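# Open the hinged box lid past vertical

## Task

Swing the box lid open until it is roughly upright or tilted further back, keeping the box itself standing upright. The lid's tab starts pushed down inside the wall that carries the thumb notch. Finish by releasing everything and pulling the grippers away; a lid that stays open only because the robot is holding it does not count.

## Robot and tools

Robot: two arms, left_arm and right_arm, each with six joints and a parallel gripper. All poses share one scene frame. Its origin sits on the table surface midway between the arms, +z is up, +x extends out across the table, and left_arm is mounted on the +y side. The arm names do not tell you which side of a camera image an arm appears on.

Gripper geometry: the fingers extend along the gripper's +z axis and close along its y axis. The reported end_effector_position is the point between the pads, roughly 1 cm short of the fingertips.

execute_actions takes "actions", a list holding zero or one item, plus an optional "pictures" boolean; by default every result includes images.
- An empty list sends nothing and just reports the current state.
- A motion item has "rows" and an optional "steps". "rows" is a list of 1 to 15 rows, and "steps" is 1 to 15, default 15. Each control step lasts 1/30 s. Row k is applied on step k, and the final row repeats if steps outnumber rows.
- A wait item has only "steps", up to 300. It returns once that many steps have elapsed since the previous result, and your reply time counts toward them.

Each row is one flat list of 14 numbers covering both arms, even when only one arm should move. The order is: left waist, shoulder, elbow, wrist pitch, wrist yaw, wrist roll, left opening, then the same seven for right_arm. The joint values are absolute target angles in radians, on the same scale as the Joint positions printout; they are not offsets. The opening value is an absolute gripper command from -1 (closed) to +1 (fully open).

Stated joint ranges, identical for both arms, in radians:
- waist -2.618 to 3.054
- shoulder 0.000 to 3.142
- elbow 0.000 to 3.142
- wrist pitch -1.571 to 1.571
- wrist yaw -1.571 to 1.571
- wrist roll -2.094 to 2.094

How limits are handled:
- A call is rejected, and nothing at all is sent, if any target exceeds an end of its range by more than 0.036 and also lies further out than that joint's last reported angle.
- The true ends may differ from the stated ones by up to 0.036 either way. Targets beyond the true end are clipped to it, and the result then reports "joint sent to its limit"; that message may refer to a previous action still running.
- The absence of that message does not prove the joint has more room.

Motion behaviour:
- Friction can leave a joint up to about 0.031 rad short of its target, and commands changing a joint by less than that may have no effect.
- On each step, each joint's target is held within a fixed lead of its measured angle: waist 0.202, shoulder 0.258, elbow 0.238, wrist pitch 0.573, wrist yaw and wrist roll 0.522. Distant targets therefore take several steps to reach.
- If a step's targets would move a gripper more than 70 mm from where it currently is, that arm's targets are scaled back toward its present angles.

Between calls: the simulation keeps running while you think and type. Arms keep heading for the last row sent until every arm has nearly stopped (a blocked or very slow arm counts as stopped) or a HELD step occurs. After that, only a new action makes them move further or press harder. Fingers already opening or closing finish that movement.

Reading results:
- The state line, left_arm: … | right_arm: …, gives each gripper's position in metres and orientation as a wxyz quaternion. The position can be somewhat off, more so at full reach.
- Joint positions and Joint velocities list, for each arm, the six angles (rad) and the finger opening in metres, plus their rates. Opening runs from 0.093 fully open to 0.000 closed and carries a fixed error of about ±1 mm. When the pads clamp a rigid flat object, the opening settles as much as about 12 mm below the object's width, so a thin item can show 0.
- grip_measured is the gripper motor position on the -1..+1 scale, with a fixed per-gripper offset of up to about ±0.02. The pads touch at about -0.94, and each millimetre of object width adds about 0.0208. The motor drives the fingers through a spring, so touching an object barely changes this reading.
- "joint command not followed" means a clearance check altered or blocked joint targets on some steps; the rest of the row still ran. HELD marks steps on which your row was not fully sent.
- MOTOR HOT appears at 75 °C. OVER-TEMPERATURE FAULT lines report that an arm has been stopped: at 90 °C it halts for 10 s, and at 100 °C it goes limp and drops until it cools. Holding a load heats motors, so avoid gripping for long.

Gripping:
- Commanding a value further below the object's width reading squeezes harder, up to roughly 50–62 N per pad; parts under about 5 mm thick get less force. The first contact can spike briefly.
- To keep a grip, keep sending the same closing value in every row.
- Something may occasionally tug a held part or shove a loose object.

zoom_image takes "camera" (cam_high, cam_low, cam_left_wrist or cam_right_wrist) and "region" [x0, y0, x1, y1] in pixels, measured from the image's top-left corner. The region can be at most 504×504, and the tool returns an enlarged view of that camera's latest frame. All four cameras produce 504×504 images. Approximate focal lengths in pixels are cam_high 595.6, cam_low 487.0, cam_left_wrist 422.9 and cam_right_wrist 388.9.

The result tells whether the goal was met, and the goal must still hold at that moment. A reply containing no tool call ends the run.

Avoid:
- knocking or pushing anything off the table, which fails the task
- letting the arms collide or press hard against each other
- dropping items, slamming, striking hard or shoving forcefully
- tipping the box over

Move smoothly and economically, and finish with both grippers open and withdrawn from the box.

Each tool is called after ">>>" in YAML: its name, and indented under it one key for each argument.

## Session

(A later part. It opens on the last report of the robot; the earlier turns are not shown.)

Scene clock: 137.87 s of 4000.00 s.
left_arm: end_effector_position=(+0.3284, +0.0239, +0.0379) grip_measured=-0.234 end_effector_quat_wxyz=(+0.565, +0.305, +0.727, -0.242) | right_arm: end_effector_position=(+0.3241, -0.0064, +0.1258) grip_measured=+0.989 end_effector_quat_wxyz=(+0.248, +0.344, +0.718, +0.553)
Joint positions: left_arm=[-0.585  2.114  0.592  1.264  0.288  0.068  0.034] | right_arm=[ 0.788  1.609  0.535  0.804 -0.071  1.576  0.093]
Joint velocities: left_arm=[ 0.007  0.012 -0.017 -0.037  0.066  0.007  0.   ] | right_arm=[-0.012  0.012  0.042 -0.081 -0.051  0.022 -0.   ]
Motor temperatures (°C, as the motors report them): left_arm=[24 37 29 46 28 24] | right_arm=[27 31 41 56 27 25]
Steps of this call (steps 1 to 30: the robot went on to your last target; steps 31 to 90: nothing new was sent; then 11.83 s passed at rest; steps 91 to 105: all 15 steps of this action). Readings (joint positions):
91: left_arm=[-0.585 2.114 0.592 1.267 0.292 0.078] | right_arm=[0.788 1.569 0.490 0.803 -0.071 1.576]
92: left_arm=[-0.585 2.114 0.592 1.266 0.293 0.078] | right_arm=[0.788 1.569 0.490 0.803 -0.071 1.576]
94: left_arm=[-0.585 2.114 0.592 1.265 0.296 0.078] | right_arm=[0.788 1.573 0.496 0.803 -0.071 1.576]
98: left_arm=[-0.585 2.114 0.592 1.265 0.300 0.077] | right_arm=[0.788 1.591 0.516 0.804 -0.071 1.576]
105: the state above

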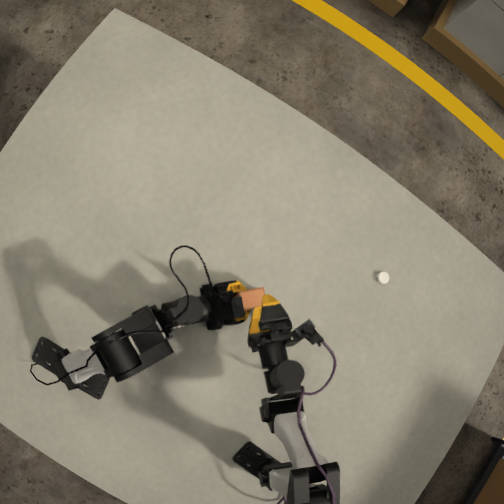

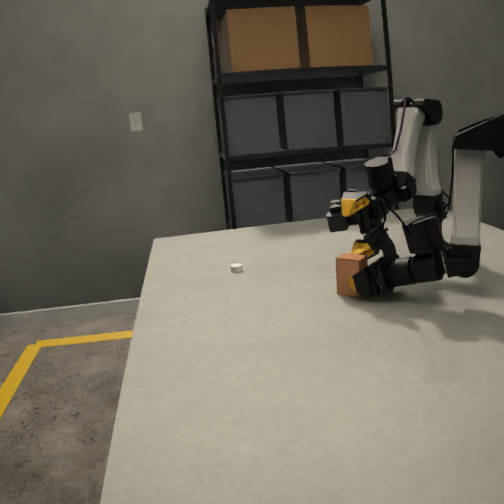

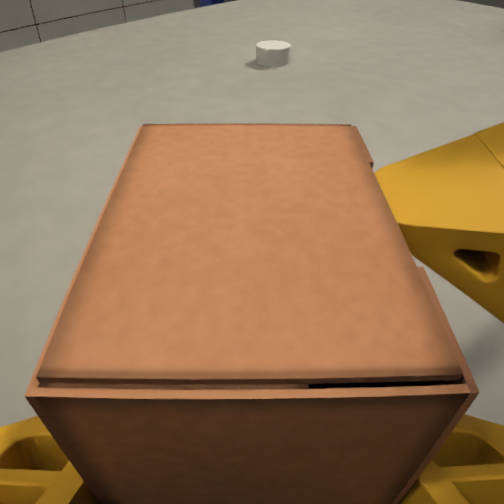

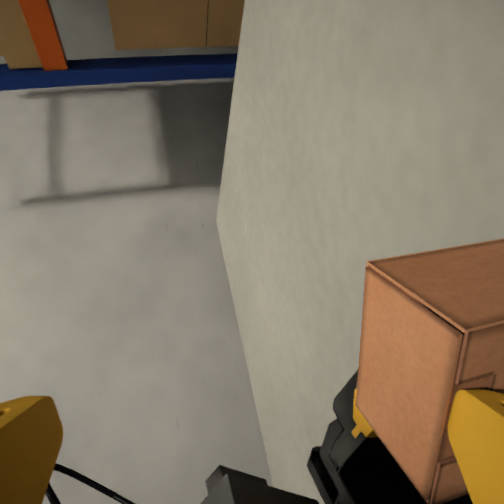

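>>> zoom_image:
  camera: "cam_right_wrist"
  region: [384, 354, 504, 474]

>>> zoom_image:
  camera: "cam_left_wrist"
  region: [334, 120, 504, 290]

Region (384, 354, 504, 474) of cam_right_wrist's 504x504 image, scaled by 4.200, with more detail than that image has.

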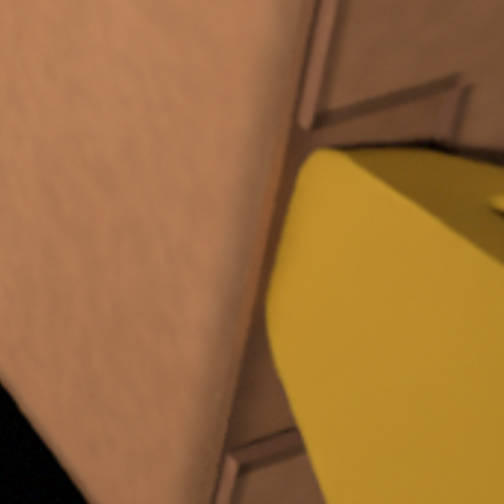

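Region (334, 120, 504, 290) of cam_left_wrist's 504x504 image, scaled by 2.965, with more detail than that image has.

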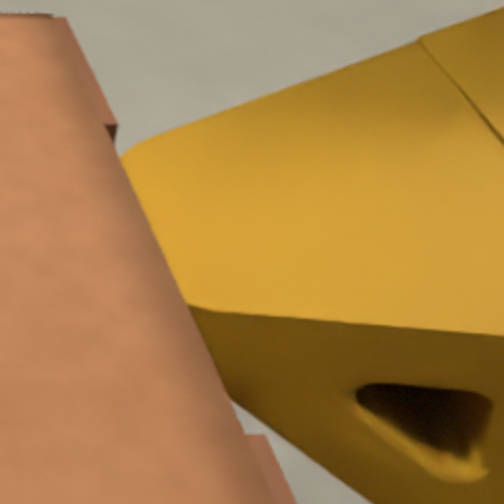

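>>> execute_actions:
  actions:
    - {"rows": [ [-0.60,2.122,0.570,1.24,0.315,0.075,-0.25, 0.783,1.62,0.568,0.82,-0.082,1.58,1.0], [-0.60,2.122,0.570,1.24,0.315,0.075,-0.25, 0.783,1.605,0.569,0.82,-0.082,1.58,1.0], [-0.60,2.122,0.570,1.24,0.315,0.075,-0.25, 0.783,1.595,0.570,0.82,-0.082,1.58,1.0], [-0.60,2.122,0.570,1.24,0.315,0.075,-0.25, 0.783,1.592,0.571,0.82,-0.082,1.58,1.0], [-0.60,2.122,0.570,1.24,0.315,0.075,-0.25, 0.783,1.589,0.572,0.82,-0.082,1.58,1.0], [-0.60,2.122,0.570,1.24,0.315,0.075,-0.25, 0.783,1.586,0.573,0.82,-0.082,1.58,1.0], [-0.60,2.122,0.570,1.24,0.315,0.075,-0.25, 0.783,1.583,0.574,0.82,-0.082,1.58,1.0], [-0.60,2.122,0.570,1.24,0.315,0.075,-0.25, 0.783,1.580,0.575,0.82,-0.082,1.58,1.0], [-0.60,2.122,0.570,1.24,0.315,0.075,-0.25, 0.783,1.577,0.576,0.82,-0.082,1.58,1.0], [-0.60,2.122,0.570,1.24,0.315,0.075,-0.25, 0.783,1.574,0.577,0.82,-0.082,1.58,1.0], [-0.60,2.122,0.570,1.24,0.315,0.075,-0.25, 0.783,1.571,0.578,0.82,-0.082,1.58,1.0], [-0.60,2.122,0.570,1.24,0.315,0.075,-0.25, 0.783,1.568,0.579,0.82,-0.082,1.58,1.0]], "steps": 15}

Scene clock: 152.67 s of 4000.00 s.
left_arm: end_effector_position=(+0.3286, +0.0242, +0.0379) grip_measured=-0.234 end_effector_quat_wxyz=(+0.565, +0.303, +0.728, -0.242) | right_arm: end_effector_position=(+0.3245, -0.0061, +0.1354) grip_measured=+0.989 end_effector_quat_wxyz=(+0.252, +0.340, +0.712, +0.561)
Joint positions: left_arm=[-0.585  2.114  0.592  1.264  0.286  0.065  0.034] | right_arm=[ 0.788  1.589  0.539  0.803 -0.072  1.576  0.093]
Joint velocities: left_arm=[-0.007 -0.007  0.007  0.007 -0.066  0.051  0.   ] | right_arm=[ 0.007 -0.027  0.071 -0.11  -0.037  0.037 -0.001]
Motor temperatures (°C, as the motors report them): left_arm=[24 37 29 45 28 24] | right_arm=[27 31 42 57 27 25]
Steps of this call (steps 1 to 15: the robot went on to your last target; steps 16 to 90: nothing new was sent; then 11.30 s passed at rest; steps 91 to 105: all 15 steps of this action). Readings (joint positions):
91: left_arm=[-0.585 2.114 0.592 1.264 0.287 0.065] | right_arm=[0.788 1.611 0.536 0.804 -0.071 1.576]
92: left_arm=[-0.585 2.114 0.592 1.264 0.287 0.065] | right_arm=[0.788 1.611 0.536 0.804 -0.071 1.576]
94: left_arm=[-0.585 2.114 0.592 1.264 0.287 0.065] | right_arm=[0.788 1.611 0.536 0.804 -0.071 1.576]
98: left_arm=[-0.585 2.114 0.592 1.264 0.287 0.065] | right_arm=[0.788 1.607 0.536 0.804 -0.071 1.576]
105: the state above

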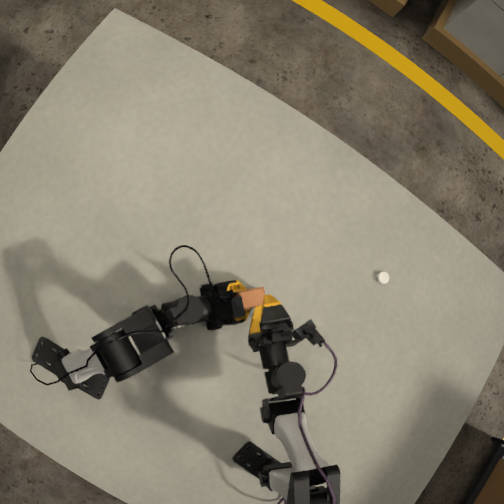

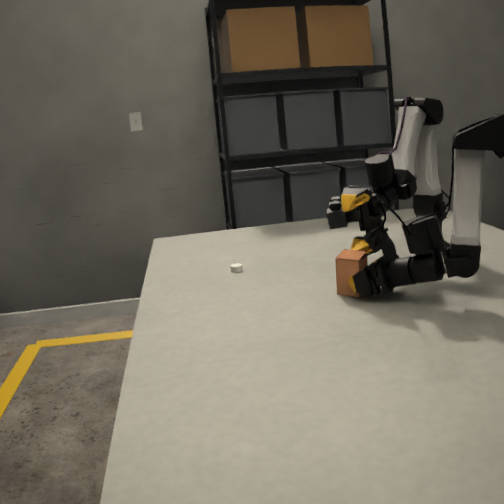

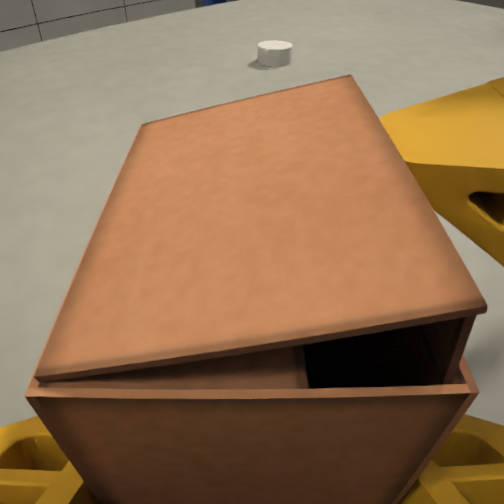

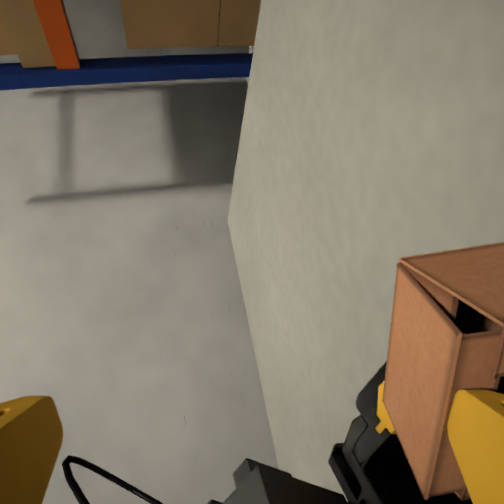

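The lid is lifting. I'll continue along the arc.

>>> execute_actions:
  actions:
    - {"rows": [ [-0.60,2.122,0.570,1.24,0.315,0.075,-0.25, 0.783,1.566,0.580,0.82,-0.082,1.58,1.0], [-0.60,2.122,0.570,1.24,0.315,0.075,-0.25, 0.783,1.564,0.581,0.82,-0.082,1.58,1.0], [-0.60,2.122,0.570,1.24,0.315,0.075,-0.25, 0.783,1.562,0.583,0.82,-0.082,1.58,1.0], [-0.60,2.122,0.570,1.24,0.315,0.075,-0.25, 0.783,1.560,0.584,0.82,-0.082,1.58,1.0], [-0.60,2.122,0.570,1.24,0.315,0.075,-0.25, 0.783,1.558,0.586,0.82,-0.082,1.58,1.0], [-0.60,2.122,0.570,1.24,0.315,0.075,-0.25, 0.783,1.556,0.587,0.82,-0.082,1.58,1.0], [-0.60,2.122,0.570,1.24,0.315,0.075,-0.25, 0.783,1.554,0.589,0.82,-0.082,1.58,1.0], [-0.60,2.122,0.570,1.24,0.315,0.075,-0.25, 0.783,1.553,0.591,0.82,-0.082,1.58,1.0], [-0.60,2.122,0.570,1.24,0.315,0.075,-0.25, 0.783,1.553,0.593,0.82,-0.082,1.58,1.0], [-0.60,2.122,0.570,1.24,0.315,0.075,-0.25, 0.783,1.553,0.595,0.82,-0.082,1.58,1.0], [-0.60,2.122,0.570,1.24,0.315,0.075,-0.25, 0.783,1.553,0.597,0.82,-0.082,1.58,1.0], [-0.60,2.122,0.570,1.24,0.315,0.075,-0.25, 0.783,1.553,0.599,0.82,-0.082,1.58,1.0]], "steps": 15}

Scene clock: 157.97 s of 4000.00 s.
left_arm: end_effector_position=(+0.3268, +0.0223, +0.0380) grip_measured=-0.234 end_effector_quat_wxyz=(+0.563, +0.307, +0.726, -0.247) | right_arm: end_effector_position=(+0.3308, -0.0008, +0.1601) grip_measured=+0.989 end_effector_quat_wxyz=(+0.262, +0.330, +0.695, +0.582)
Joint positions: left_arm=[-0.586  2.114  0.592  1.264  0.299  0.064  0.034] | right_arm=[ 0.788  1.57   0.576  0.808 -0.075  1.577  0.093]
Joint velocities: left_arm=[-0.032 -0.007 -0.007  0.007  0.066  0.007 -0.   ] | right_arm=[ 0.007 -0.007  0.022 -0.007 -0.022 -0.037 -0.001]
Motor temperatures (°C, as the motors report them): left_arm=[24 37 29 45 28 24] | right_arm=[27 32 42 57 27 25]
Steps of this call (steps 1 to 15: the robot went on to your last target; steps 16 to 90: nothing new was sent; then 1.80 s passed at rest; steps 91 to 105: all 15 steps of this action). Readings (joint positions):
91: left_arm=[-0.585 2.114 0.592 1.264 0.282 0.062] | right_arm=[0.788 1.582 0.548 0.803 -0.073 1.576]
92: left_arm=[-0.585 2.114 0.592 1.264 0.282 0.062] | right_arm=[0.788 1.582 0.548 0.803 -0.073 1.576]
94: left_arm=[-0.585 2.114 0.592 1.264 0.282 0.062] | right_arm=[0.788 1.582 0.548 0.803 -0.073 1.576]
98: left_arm=[-0.585 2.114 0.592 1.264 0.283 0.062] | right_arm=[0.788 1.576 0.552 0.803 -0.074 1.577]
105: the state above

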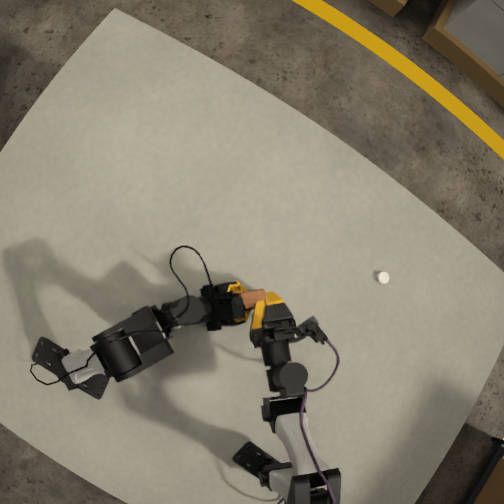

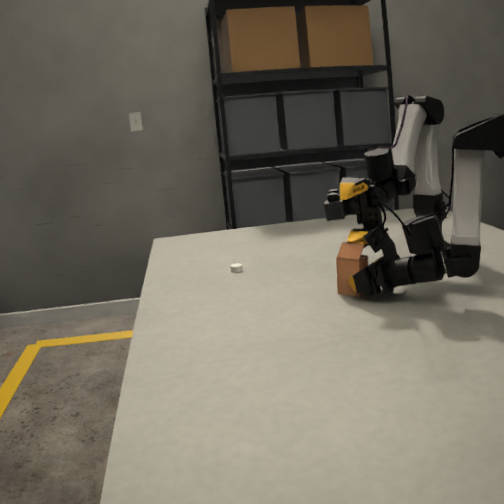

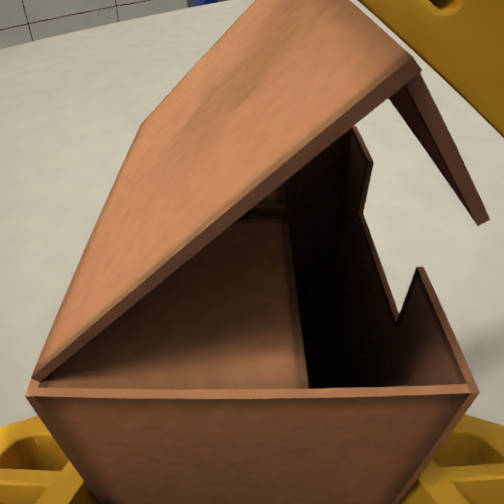

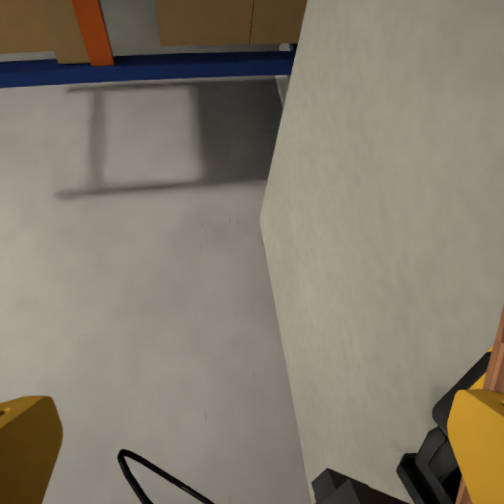

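>>> execute_actions:
  actions:
    - {"rows": [ [-0.595,2.122,0.570,1.24,0.30,0.075,-0.25, 0.783,1.545,0.565,0.81,-0.082,1.58,1.0], [-0.595,2.122,0.570,1.24,0.30,0.075,-0.25, 0.783,1.537,0.548,0.81,-0.082,1.58,1.0], [-0.595,2.122,0.570,1.24,0.30,0.075,-0.25, 0.783,1.528,0.540,0.81,-0.082,1.58,1.0], [-0.595,2.122,0.570,1.24,0.30,0.075,-0.25, 0.783,1.520,0.532,0.81,-0.082,1.58,1.0], [-0.595,2.122,0.570,1.24,0.30,0.075,-0.25, 0.783,1.511,0.524,0.81,-0.082,1.58,1.0], [-0.595,2.122,0.570,1.24,0.30,0.075,-0.25, 0.783,1.503,0.516,0.81,-0.082,1.58,1.0], [-0.595,2.122,0.570,1.24,0.30,0.075,-0.25, 0.783,1.494,0.508,0.80,-0.082,1.58,1.0], [-0.595,2.122,0.570,1.24,0.30,0.075,-0.25, 0.783,1.486,0.500,0.79,-0.082,1.58,1.0], [-0.595,2.122,0.570,1.24,0.30,0.075,-0.25, 0.783,1.486,0.492,0.785,-0.082,1.58,1.0], [-0.595,2.122,0.570,1.24,0.30,0.075,-0.25, 0.783,1.486,0.484,0.78,-0.082,1.58,1.0], [-0.595,2.122,0.570,1.24,0.30,0.075,-0.25, 0.783,1.486,0.476,0.775,-0.082,1.58,1.0], [-0.595,2.122,0.570,1.24,0.30,0.075,-0.25, 0.783,1.486,0.468,0.77,-0.082,1.58,1.0], [-0.595,2.122,0.570,1.24,0.30,0.075,-0.25, 0.783,1.486,0.460,0.768,-0.082,1.58,1.0], [-0.595,2.122,0.570,1.24,0.30,0.075,-0.25, 0.783,1.486,0.453,0.768,-0.082,1.58,1.0], [-0.595,2.122,0.570,1.24,0.30,0.075,-0.25, 0.783,1.486,0.447,0.768,-0.082,1.58,1.0]], "steps": 15}
  pictures: false

>>> execute_actions:
  actions:
    - {"steps": 10}

Scene clock: 183.57 s of 4000.00 s.
left_arm: end_effector_position=(+0.3261, +0.0214, +0.0379) grip_measured=-0.234 end_effector_quat_wxyz=(+0.563, +0.308, +0.726, -0.248) | right_arm: end_effector_position=(+0.3115, -0.0148, +0.1472) grip_measured=+0.989 end_effector_quat_wxyz=(+0.256, +0.335, +0.705, +0.570)
Joint positions: left_arm=[-0.587  2.114  0.592  1.264  0.301  0.064  0.034] | right_arm=[ 0.788  1.5    0.484  0.795 -0.075  1.577  0.093]
Joint velocities: left_arm=[-0.012  0.002  0.002 -0.051 -0.051  0.007  0.   ] | right_arm=[ 0.012  0.002 -0.252 -0.125 -0.022  0.007  0.   ]
Motor temperatures (°C, as the motors report them): left_arm=[24 37 29 45 28 24] | right_arm=[27 34 42 57 27 25]
Steps of this call (steps 1 to 15: the robot went on to your last target; steps 16 to 90: nothing new was sent; then 22.10 s passed at rest; steps 91 to 105: all 15 steps of this action). Readings (joint positions):
91: left_arm=[-0.587 2.114 0.592 1.264 0.301 0.064] | right_arm=[0.788 1.570 0.576 0.808 -0.075 1.577]
92: left_arm=[-0.587 2.114 0.592 1.264 0.301 0.064] | right_arm=[0.788 1.568 0.576 0.808 -0.075 1.577]
94: left_arm=[-0.587 2.114 0.592 1.264 0.301 0.064] | right_arm=[0.788 1.556 0.569 0.808 -0.075 1.577]
98: left_arm=[-0.587 2.114 0.592 1.264 0.301 0.064] | right_arm=[0.788 1.518 0.539 0.808 -0.075 1.577]
105: the state above

Scene clock: 183.90 s of 4000.00 s.
left_arm: end_effector_position=(+0.3261, +0.0214, +0.0379) grip_measured=-0.234 end_effector_quat_wxyz=(+0.563, +0.308, +0.726, -0.248) | right_arm: end_effector_position=(+0.3074, -0.0178, +0.1360) grip_measured=+0.989 end_effector_quat_wxyz=(+0.249, +0.341, +0.714, +0.559)
Joint positions: left_arm=[-0.587  2.114  0.592  1.264  0.301  0.064  0.034] | right_arm=[ 0.788  1.5    0.467  0.778 -0.075  1.577  0.093]
Joint velocities: left_arm=[ 0.002 -0.012 -0.007 -0.007 -0.007 -0.007 -0.   ] | right_arm=[ 0.012 -0.012 -0.007  0.051  0.007 -0.007 -0.001]
Motor temperatures (°C, as the motors report them): left_arm=[24 37 29 45 28 24] | right_arm=[27 34 42 57 27 25]
Steps of this call (steps 1 to 10: the robot went on to your last target). Readings (joint positions):
1: left_arm=[-0.587 2.114 0.592 1.264 0.301 0.064] | right_arm=[0.788 1.500 0.477 0.790 -0.075 1.577]
2: left_arm=[-0.587 2.114 0.592 1.264 0.301 0.064] | right_arm=[0.788 1.500 0.471 0.786 -0.075 1.577]
4: left_arm=[-0.587 2.114 0.592 1.264 0.301 0.064] | right_arm=[0.788 1.500 0.467 0.779 -0.075 1.577]
8: left_arm=[-0.587 2.114 0.592 1.264 0.301 0.064] | right_arm=[0.788 1.500 0.467 0.778 -0.075 1.577]
10: the state above

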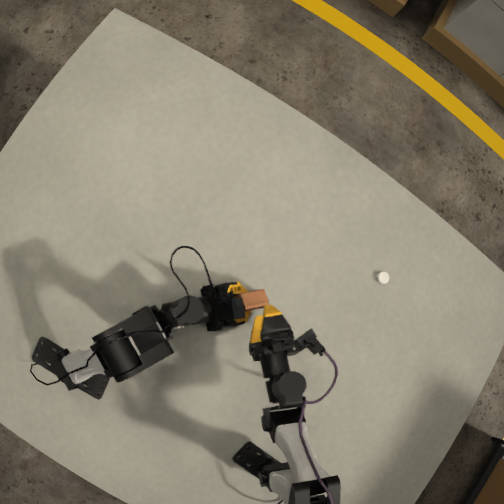

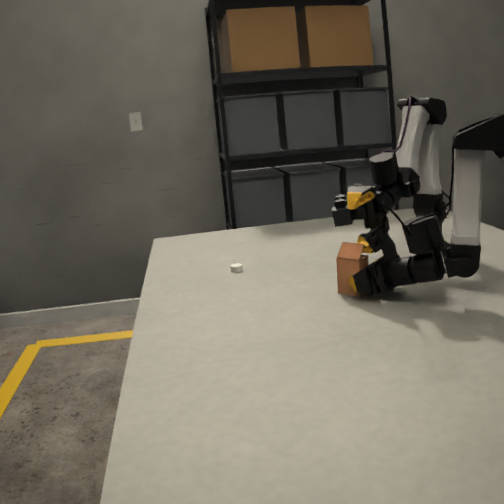

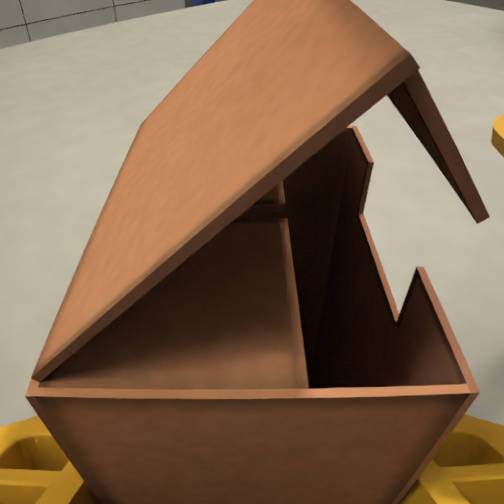

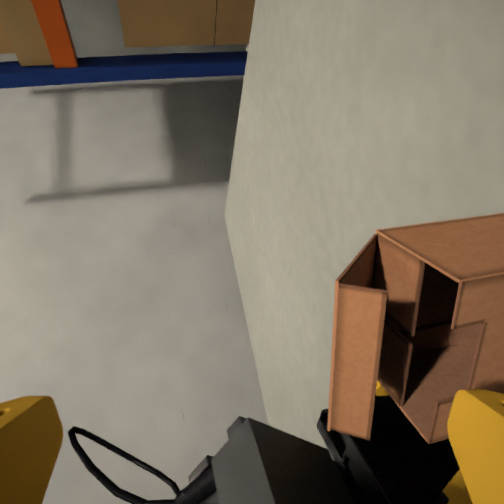

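>>> execute_actions:
  actions:
    - {"rows": [ [-0.595,2.122,0.570,1.24,0.30,0.075,-0.25, 0.783,1.518,0.495,0.79,-0.082,1.58,1.0], [-0.595,2.122,0.570,1.24,0.30,0.075,-0.25, 0.783,1.526,0.503,0.79,-0.082,1.58,1.0], [-0.595,2.122,0.570,1.24,0.30,0.075,-0.25, 0.783,1.534,0.511,0.79,-0.082,1.58,1.0], [-0.595,2.122,0.570,1.24,0.30,0.075,-0.25, 0.783,1.542,0.519,0.79,-0.082,1.58,1.0], [-0.595,2.122,0.570,1.24,0.30,0.075,-0.25, 0.783,1.550,0.527,0.79,-0.082,1.58,1.0], [-0.595,2.122,0.570,1.24,0.30,0.075,-0.25, 0.783,1.558,0.535,0.79,-0.082,1.58,1.0], [-0.595,2.122,0.570,1.24,0.30,0.075,-0.25, 0.783,1.566,0.543,0.79,-0.082,1.58,1.0], [-0.595,2.122,0.570,1.24,0.30,0.075,-0.25, 0.783,1.574,0.551,0.79,-0.082,1.58,1.0], [-0.595,2.122,0.570,1.24,0.30,0.075,-0.25, 0.783,1.582,0.559,0.79,-0.082,1.58,1.0], [-0.595,2.122,0.570,1.24,0.30,0.075,-0.25, 0.783,1.590,0.567,0.79,-0.082,1.58,1.0], [-0.595,2.122,0.570,1.24,0.30,0.075,-0.25, 0.783,1.598,0.575,0.79,-0.082,1.58,1.0], [-0.595,2.122,0.570,1.24,0.30,0.075,-0.25, 0.783,1.605,0.583,0.79,-0.082,1.58,1.0], [-0.595,2.122,0.570,1.24,0.30,0.075,-0.25, 0.783,1.607,0.587,0.79,-0.082,1.58,1.0]], "steps": 15}

Scene clock: 204.40 s of 4000.00 s.
left_arm: end_effector_position=(+0.3261, +0.0214, +0.0379) grip_measured=-0.234 end_effector_quat_wxyz=(+0.563, +0.308, +0.726, -0.248) | right_arm: end_effector_position=(+0.3272, -0.0034, +0.1387) grip_measured=+0.989 end_effector_quat_wxyz=(+0.250, +0.340, +0.713, +0.560)
Joint positions: left_arm=[-0.587  2.114  0.592  1.264  0.301  0.065  0.034] | right_arm=[ 0.788  1.589  0.561  0.778 -0.075  1.577  0.093]
Joint velocities: left_arm=[ 0.012  0.007 -0.022 -0.037 -0.037  0.007 -0.001] | right_arm=[-0.002  0.042  0.071 -0.037 -0.022 -0.022 -0.001]
Motor temperatures (°C, as the motors report them): left_arm=[24 37 29 45 28 24] | right_arm=[27 34 40 56 27 25]
Steps of this call (steps 1 to 30: the robot went on to your last target; steps 31 to 90: nothing new was sent; then 17.00 s passed at rest; steps 91 to 105: all 15 steps of this action). Readings (joint positions):
91: left_arm=[-0.587 2.114 0.592 1.264 0.301 0.065] | right_arm=[0.788 1.500 0.467 0.778 -0.075 1.577]
92: left_arm=[-0.587 2.114 0.592 1.264 0.301 0.065] | right_arm=[0.788 1.500 0.467 0.778 -0.075 1.577]
94: left_arm=[-0.587 2.114 0.592 1.264 0.301 0.065] | right_arm=[0.788 1.509 0.476 0.778 -0.075 1.577]
98: left_arm=[-0.587 2.114 0.592 1.264 0.301 0.065] | right_arm=[0.788 1.542 0.513 0.778 -0.075 1.577]
105: the state above

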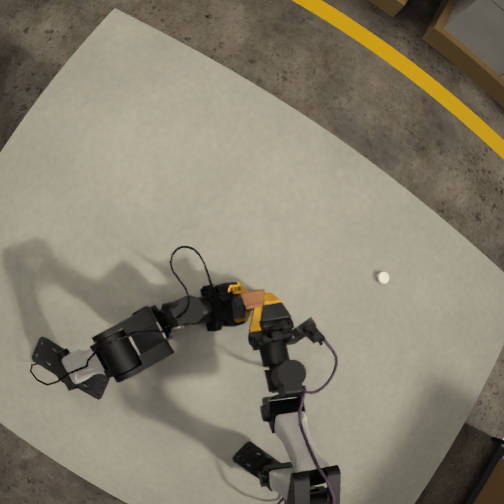

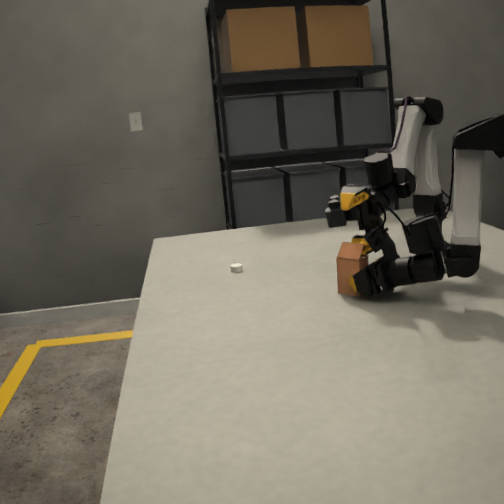

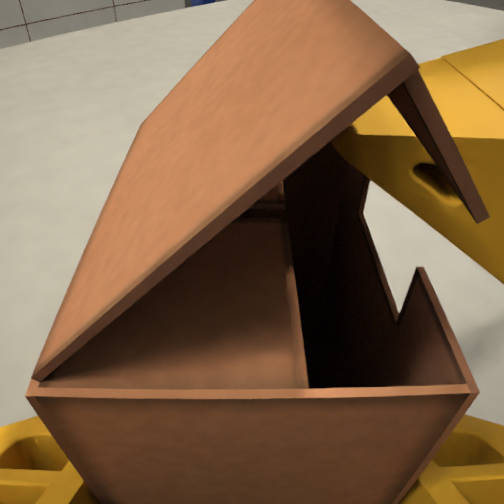

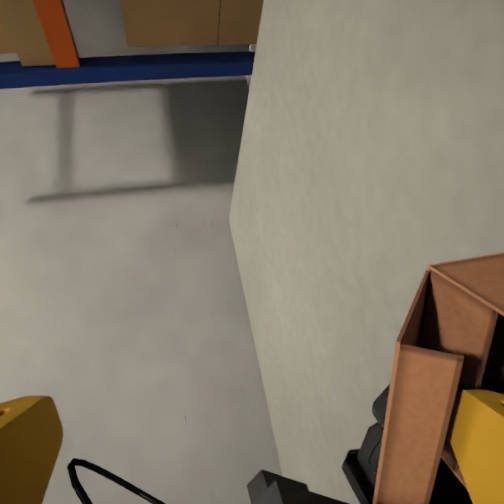

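>>> execute_actions:
  actions: []

Scene clock: 213.30 s of 4000.00 s.
left_arm: end_effector_position=(+0.3261, +0.0214, +0.0379) grip_measured=-0.234 end_effector_quat_wxyz=(+0.563, +0.308, +0.726, -0.248) | right_arm: end_effector_position=(+0.3275, -0.0031, +0.1390) grip_measured=+0.989 end_effector_quat_wxyz=(+0.250, +0.340, +0.713, +0.561)
Joint positions: left_arm=[-0.587  2.114  0.592  1.264  0.301  0.065  0.034] | right_arm=[ 0.788  1.59   0.562  0.778 -0.075  1.577  0.093]
Joint velocities: left_arm=[-0.012 -0.002 -0.012  0.022 -0.081 -0.051  0.001] | right_arm=[-0.007 -0.012 -0.007 -0.007  0.007 -0.007  0.   ]
Motor temperatures (°C, as the motors report them): left_arm=[24 37 29 45 28 24] | right_arm=[27 33 41 57 27 25]
Steps of this call (steps 1 to 15: the robot went on to your last target; steps 16 to 90: nothing new was sent; then 5.90 s passed at rest). Readings (joint positions):
1: left_arm=[-0.587 2.114 0.592 1.264 0.301 0.065] | right_arm=[0.788 1.590 0.562 0.778 -0.075 1.577]
2: left_arm=[-0.587 2.114 0.592 1.264 0.301 0.065] | right_arm=[0.788 1.590 0.562 0.778 -0.075 1.577]
4: left_arm=[-0.587 2.114 0.592 1.264 0.301 0.065] | right_arm=[0.788 1.590 0.562 0.778 -0.075 1.577]
8: left_arm=[-0.587 2.114 0.592 1.264 0.301 0.065] | right_arm=[0.788 1.590 0.562 0.778 -0.075 1.577]
90: the state above
All arms were judged still, so your last target was given up. Only a new action makes them travel on or press farther. Fingers that are still opening or closing keep moving.

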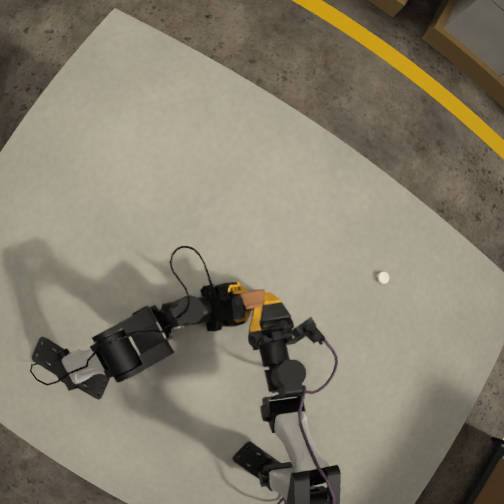

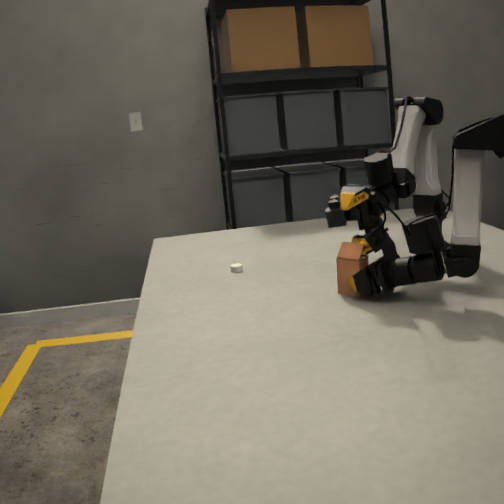

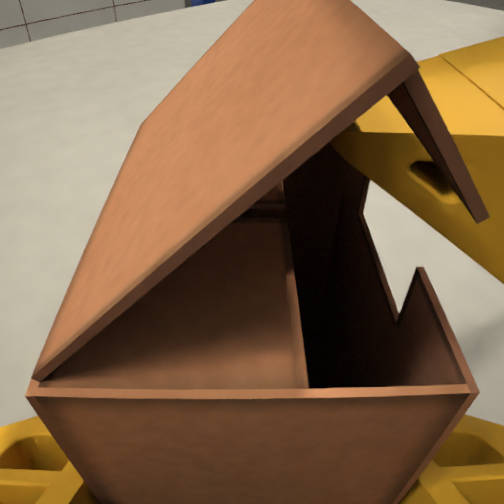

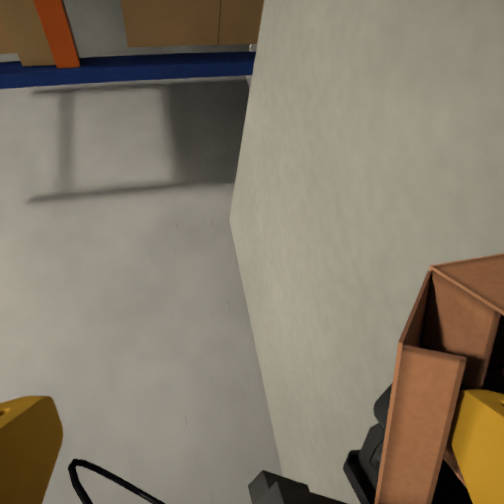

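>>> execute_actions:
  actions:
    - {"rows": [[-0.595,2.122,0.570,1.24,0.30,0.075,-0.25,0.783,1.607,0.593,0.782,-0.082,1.58,1.0],[-0.595,2.122,0.570,1.24,0.30,0.075,-0.25,0.783,1.607,0.599,0.774,-0.082,1.58,1.0],[-0.595,2.122,0.570,1.24,0.30,0.075,-0.25,0.783,1.607,0.605,0.766,-0.082,1.58,1.0],[-0.595,2.122,0.570,1.24,0.30,0.075,-0.25,0.783,1.607,0.612,0.758,-0.082,1.58,1.0],[-0.595,2.122,0.570,1.24,0.30,0.075,-0.25,0.783,1.607,0.618,0.750,-0.082,1.58,1.0],[-0.595,2.122,0.570,1.24,0.30,0.075,-0.25,0.783,1.607,0.624,0.742,-0.082,1.58,1.0],[-0.595,2.122,0.570,1.24,0.30,0.075,-0.25,0.783,1.607,0.630,0.734,-0.082,1.58,1.0],[-0.595,2.122,0.570,1.24,0.30,0.075,-0.25,0.783,1.607,0.636,0.726,-0.082,1.58,1.0],[-0.595,2.122,0.570,1.24,0.30,0.075,-0.25,0.783,1.607,0.642,0.718,-0.082,1.58,1.0],[-0.595,2.122,0.570,1.24,0.30,0.075,-0.25,0.783,1.607,0.648,0.710,-0.082,1.58,1.0],[-0.595,2.122,0.570,1.24,0.30,0.075,-0.25,0.783,1.607,0.655,0.702,-0.082,1.58,1.0],[-0.595,2.122,0.570,1.24,0.30,0.075,-0.25,0.783,1.607,0.661,0.694,-0.082,1.58,1.0],[-0.595,2.122,0.570,1.24,0.30,0.075,-0.25,0.783,1.607,0.667,0.686,-0.082,1.58,1.0],[-0.595,2.122,0.570,1.24,0.30,0.075,-0.25,0.783,1.607,0.673,0.677,-0.082,1.58,1.0]], "steps": 15}

Scene clock: 221.13 s of 4000.00 s.
left_arm: end_effector_position=(+0.3261, +0.0214, +0.0379) grip_measured=-0.234 end_effector_quat_wxyz=(+0.563, +0.308, +0.726, -0.248) | right_arm: end_effector_position=(+0.3394, +0.0054, +0.1573) grip_measured=+0.989 end_effector_quat_wxyz=(+0.253, +0.338, +0.709, +0.566)
Joint positions: left_arm=[-0.587  2.114  0.592  1.264  0.301  0.065  0.034] | right_arm=[ 0.788  1.59   0.642  0.713 -0.075  1.577  0.093]
Joint velocities: left_arm=[ 0.017 -0.007  0.002 -0.007  0.037  0.051 -0.001] | right_arm=[-0.002 -0.002  0.115 -0.168 -0.037  0.007  0.   ]
Motor temperatures (°C, as the motors report them): left_arm=[24 37 29 45 28 24] | right_arm=[27 33 41 58 27 25]
Steps of this call (steps 1 to 90: nothing new was sent; then 4.33 s passed at rest; steps 91 to 105: all 15 steps of this action). Readings (joint positions):
91: left_arm=[-0.587 2.114 0.592 1.264 0.301 0.065] | right_arm=[0.788 1.590 0.562 0.778 -0.075 1.577]
92: left_arm=[-0.587 2.114 0.592 1.264 0.301 0.065] | right_arm=[0.788 1.590 0.562 0.778 -0.075 1.577]
94: left_arm=[-0.587 2.114 0.592 1.264 0.301 0.065] | right_arm=[0.788 1.590 0.570 0.772 -0.075 1.577]
98: left_arm=[-0.587 2.114 0.592 1.264 0.301 0.065] | right_arm=[0.788 1.590 0.600 0.758 -0.075 1.577]
105: the state above

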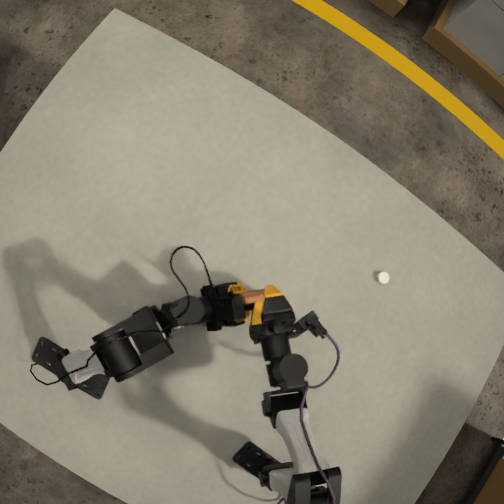

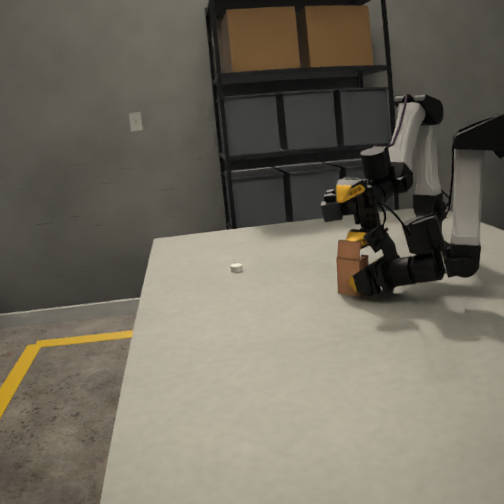

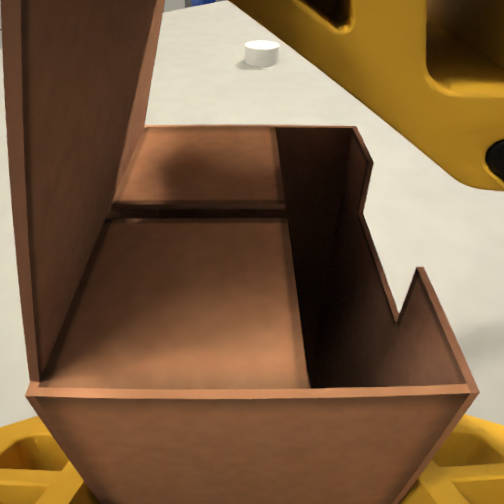

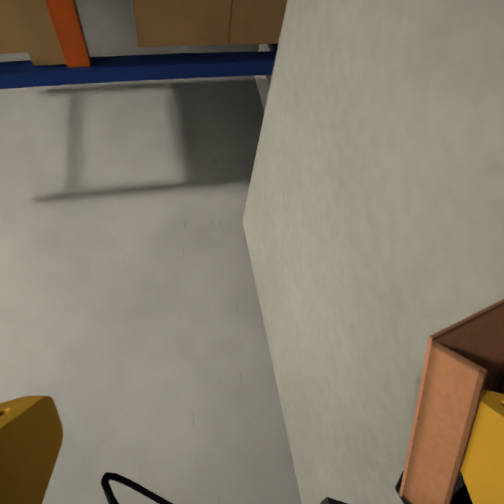

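>>> execute_actions:
  actions:
    - {"rows": [[-0.595,2.122,0.570,1.24,0.30,0.075,-0.25,0.783,1.614,0.682,0.675,-0.082,1.58,1.0],[-0.595,2.122,0.570,1.24,0.30,0.075,-0.25,0.783,1.621,0.691,0.673,-0.082,1.58,1.0],[-0.595,2.122,0.570,1.24,0.30,0.075,-0.25,0.783,1.628,0.700,0.671,-0.082,1.58,1.0],[-0.595,2.122,0.570,1.24,0.30,0.075,-0.25,0.783,1.635,0.710,0.669,-0.082,1.58,1.0],[-0.595,2.122,0.570,1.24,0.30,0.075,-0.25,0.783,1.642,0.719,0.667,-0.082,1.58,1.0],[-0.595,2.122,0.570,1.24,0.30,0.075,-0.25,0.783,1.650,0.728,0.665,-0.082,1.58,1.0],[-0.595,2.122,0.570,1.24,0.30,0.075,-0.25,0.783,1.657,0.738,0.663,-0.082,1.58,1.0],[-0.595,2.122,0.570,1.24,0.30,0.075,-0.25,0.783,1.664,0.747,0.661,-0.082,1.58,1.0],[-0.595,2.122,0.570,1.24,0.30,0.075,-0.25,0.783,1.671,0.756,0.659,-0.082,1.58,1.0],[-0.595,2.122,0.570,1.24,0.30,0.075,-0.25,0.783,1.678,0.766,0.657,-0.082,1.58,1.0],[-0.595,2.122,0.570,1.24,0.30,0.075,-0.25,0.783,1.686,0.775,0.655,-0.082,1.58,1.0],[-0.595,2.122,0.570,1.24,0.30,0.075,-0.25,0.783,1.693,0.784,0.653,-0.082,1.58,1.0],[-0.595,2.122,0.570,1.24,0.30,0.075,-0.25,0.783,1.700,0.794,0.650,-0.082,1.58,1.0],[-0.595,2.122,0.570,1.24,0.30,0.075,-0.25,0.783,1.707,0.803,0.647,-0.082,1.58,1.0]], "steps": 15}

Scene clock: 231.23 s of 4000.00 s.
left_arm: end_effector_position=(+0.3261, +0.0214, +0.0379) grip_measured=-0.234 end_effector_quat_wxyz=(+0.563, +0.308, +0.726, -0.248) | right_arm: end_effector_position=(+0.3631, +0.0227, +0.1594) grip_measured=+0.989 end_effector_quat_wxyz=(+0.251, +0.339, +0.712, +0.561)
Joint positions: left_arm=[-0.587  2.114  0.592  1.264  0.301  0.065  0.034] | right_arm=[ 0.788  1.683  0.77   0.666 -0.075  1.577  0.093]
Joint velocities: left_arm=[ 0.007 -0.007 -0.007 -0.081  0.125 -0.095 -0.001] | right_arm=[-0.012  0.139  0.198 -0.11  -0.066  0.007 -0.001]
Motor temperatures (°C, as the motors report them): left_arm=[24 37 29 45 28 24] | right_arm=[27 33 42 57 27 25]
Steps of this call (steps 1 to 30: the robot went on to your last target; steps 31 to 90: nothing new was sent; then 6.60 s passed at rest; steps 91 to 105: all 15 steps of this action). Readings (joint positions):
91: left_arm=[-0.587 2.114 0.592 1.264 0.301 0.065] | right_arm=[0.788 1.590 0.649 0.690 -0.075 1.577]
92: left_arm=[-0.587 2.114 0.592 1.264 0.301 0.065] | right_arm=[0.788 1.591 0.651 0.689 -0.075 1.577]
94: left_arm=[-0.587 2.114 0.592 1.264 0.301 0.065] | right_arm=[0.788 1.603 0.666 0.685 -0.075 1.577]
98: left_arm=[-0.587 2.114 0.592 1.264 0.301 0.065] | right_arm=[0.788 1.634 0.706 0.679 -0.075 1.577]
105: the state above

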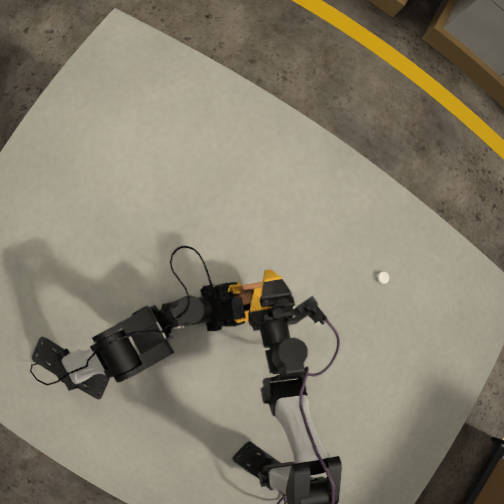

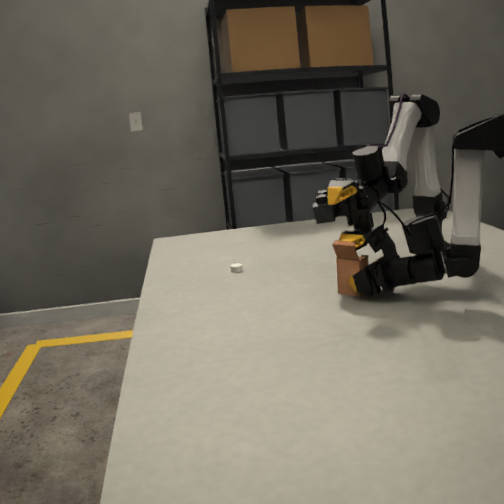

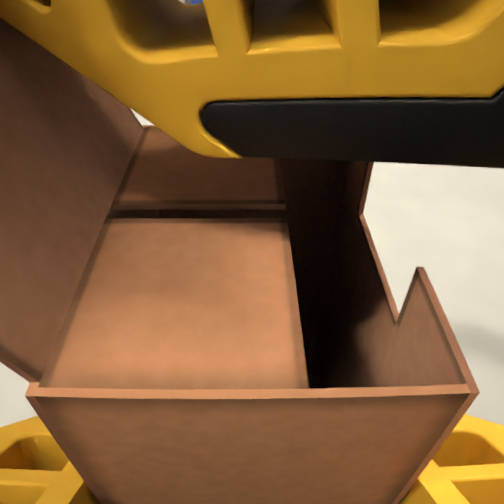

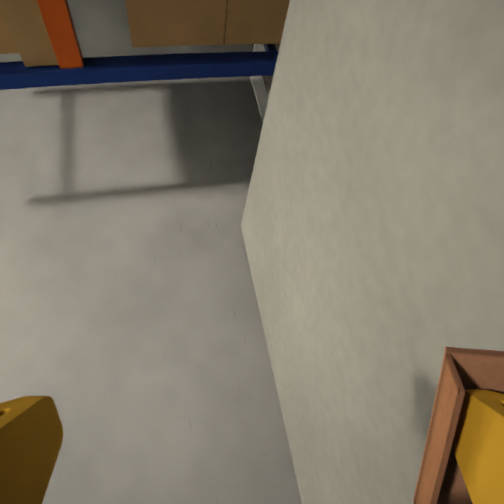

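>>> execute_actions:
  actions:
    - {"rows": [[-0.595,2.122,0.570,1.24,0.30,0.075,-0.25,0.783,1.675,0.755,0.655,-0.082,1.58,1.0],[-0.595,2.122,0.570,1.24,0.30,0.075,-0.25,0.783,1.662,0.742,0.655,-0.082,1.58,1.0],[-0.595,2.122,0.570,1.24,0.30,0.075,-0.25,0.783,1.645,0.724,0.655,-0.082,1.58,1.0],[-0.595,2.122,0.570,1.24,0.30,0.075,-0.25,0.783,1.625,0.703,0.655,-0.082,1.58,1.0],[-0.595,2.122,0.570,1.24,0.30,0.075,-0.25,0.783,1.603,0.680,0.655,-0.082,1.58,1.0],[-0.595,2.122,0.570,1.24,0.30,0.075,-0.25,0.783,1.581,0.657,0.655,-0.082,1.58,1.0],[-0.595,2.122,0.570,1.24,0.30,0.075,-0.25,0.783,1.559,0.634,0.655,-0.082,1.58,1.0],[-0.595,2.122,0.570,1.24,0.30,0.075,-0.25,0.783,1.537,0.611,0.655,-0.082,1.58,1.0],[-0.595,2.122,0.570,1.24,0.30,0.075,-0.25,0.783,1.515,0.589,0.655,-0.082,1.58,1.0],[-0.595,2.122,0.570,1.24,0.30,0.075,-0.25,0.783,1.493,0.566,0.655,-0.082,1.58,1.0],[-0.595,2.122,0.570,1.24,0.30,0.075,-0.25,0.783,1.471,0.543,0.655,-0.082,1.58,1.0],[-0.595,2.122,0.570,1.24,0.30,0.075,-0.25,0.783,1.449,0.520,0.655,-0.082,1.58,1.0],[-0.595,2.122,0.570,1.24,0.30,0.075,-0.25,0.783,1.427,0.497,0.655,-0.082,1.58,1.0],[-0.595,2.122,0.570,1.24,0.30,0.075,-0.25,0.783,1.404,0.474,0.655,-0.082,1.58,1.0],[-0.595,2.122,0.570,1.24,0.30,0.075,-0.25,0.783,1.381,0.450,0.655,-0.082,1.58,1.0]], "steps": 15}

Scene clock: 247.23 s of 4000.00 s.
left_arm: end_effector_position=(+0.3261, +0.0214, +0.0379) grip_measured=-0.234 end_effector_quat_wxyz=(+0.563, +0.308, +0.726, -0.248) | right_arm: end_effector_position=(+0.3086, -0.0169, +0.1541) grip_measured=+0.989 end_effector_quat_wxyz=(+0.248, +0.341, +0.715, +0.557)
Joint positions: left_arm=[-0.587  2.114  0.592  1.264  0.301  0.065  0.034] | right_arm=[ 0.788  1.435  0.514  0.662 -0.075  1.577  0.093]
Joint velocities: left_arm=[-0.027  0.002 -0.022 -0.037 -0.037 -0.007  0.001] | right_arm=[-0.017 -0.676 -0.662  0.022 -0.007 -0.066 -0.   ]
Motor temperatures (°C, as the motors report them): left_arm=[24 37 29 45 28 24] | right_arm=[27 34 43 57 27 25]
Steps of this call (steps 1 to 15: the robot went on to your last target; steps 16 to 90: nothing new was sent; then 12.50 s passed at rest; steps 91 to 105: all 15 steps of this action). Readings (joint positions):
91: left_arm=[-0.587 2.114 0.592 1.264 0.301 0.065] | right_arm=[0.788 1.689 0.778 0.663 -0.075 1.577]
92: left_arm=[-0.587 2.114 0.592 1.264 0.301 0.065] | right_arm=[0.788 1.689 0.778 0.663 -0.075 1.577]
94: left_arm=[-0.587 2.114 0.592 1.264 0.301 0.065] | right_arm=[0.788 1.675 0.761 0.663 -0.075 1.577]
98: left_arm=[-0.587 2.114 0.592 1.264 0.301 0.065] | right_arm=[0.788 1.594 0.672 0.662 -0.075 1.577]
105: the state above

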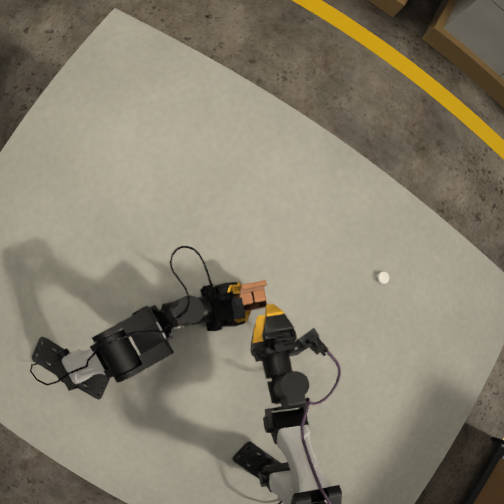

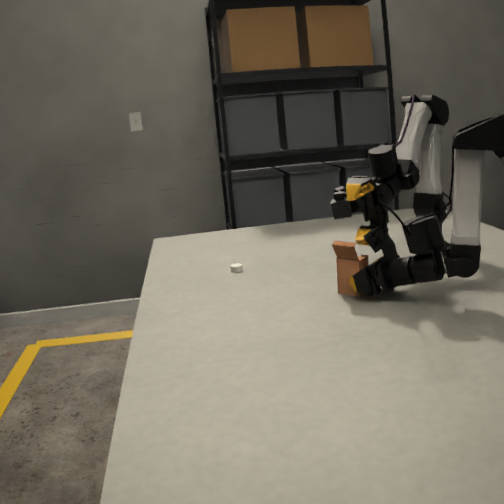

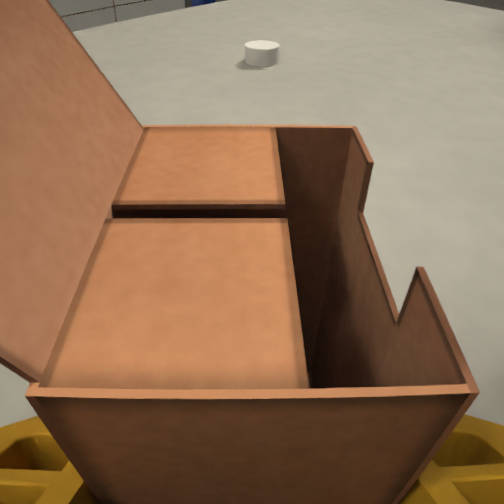

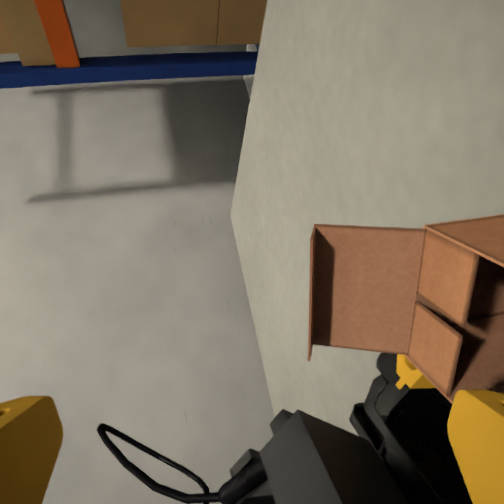

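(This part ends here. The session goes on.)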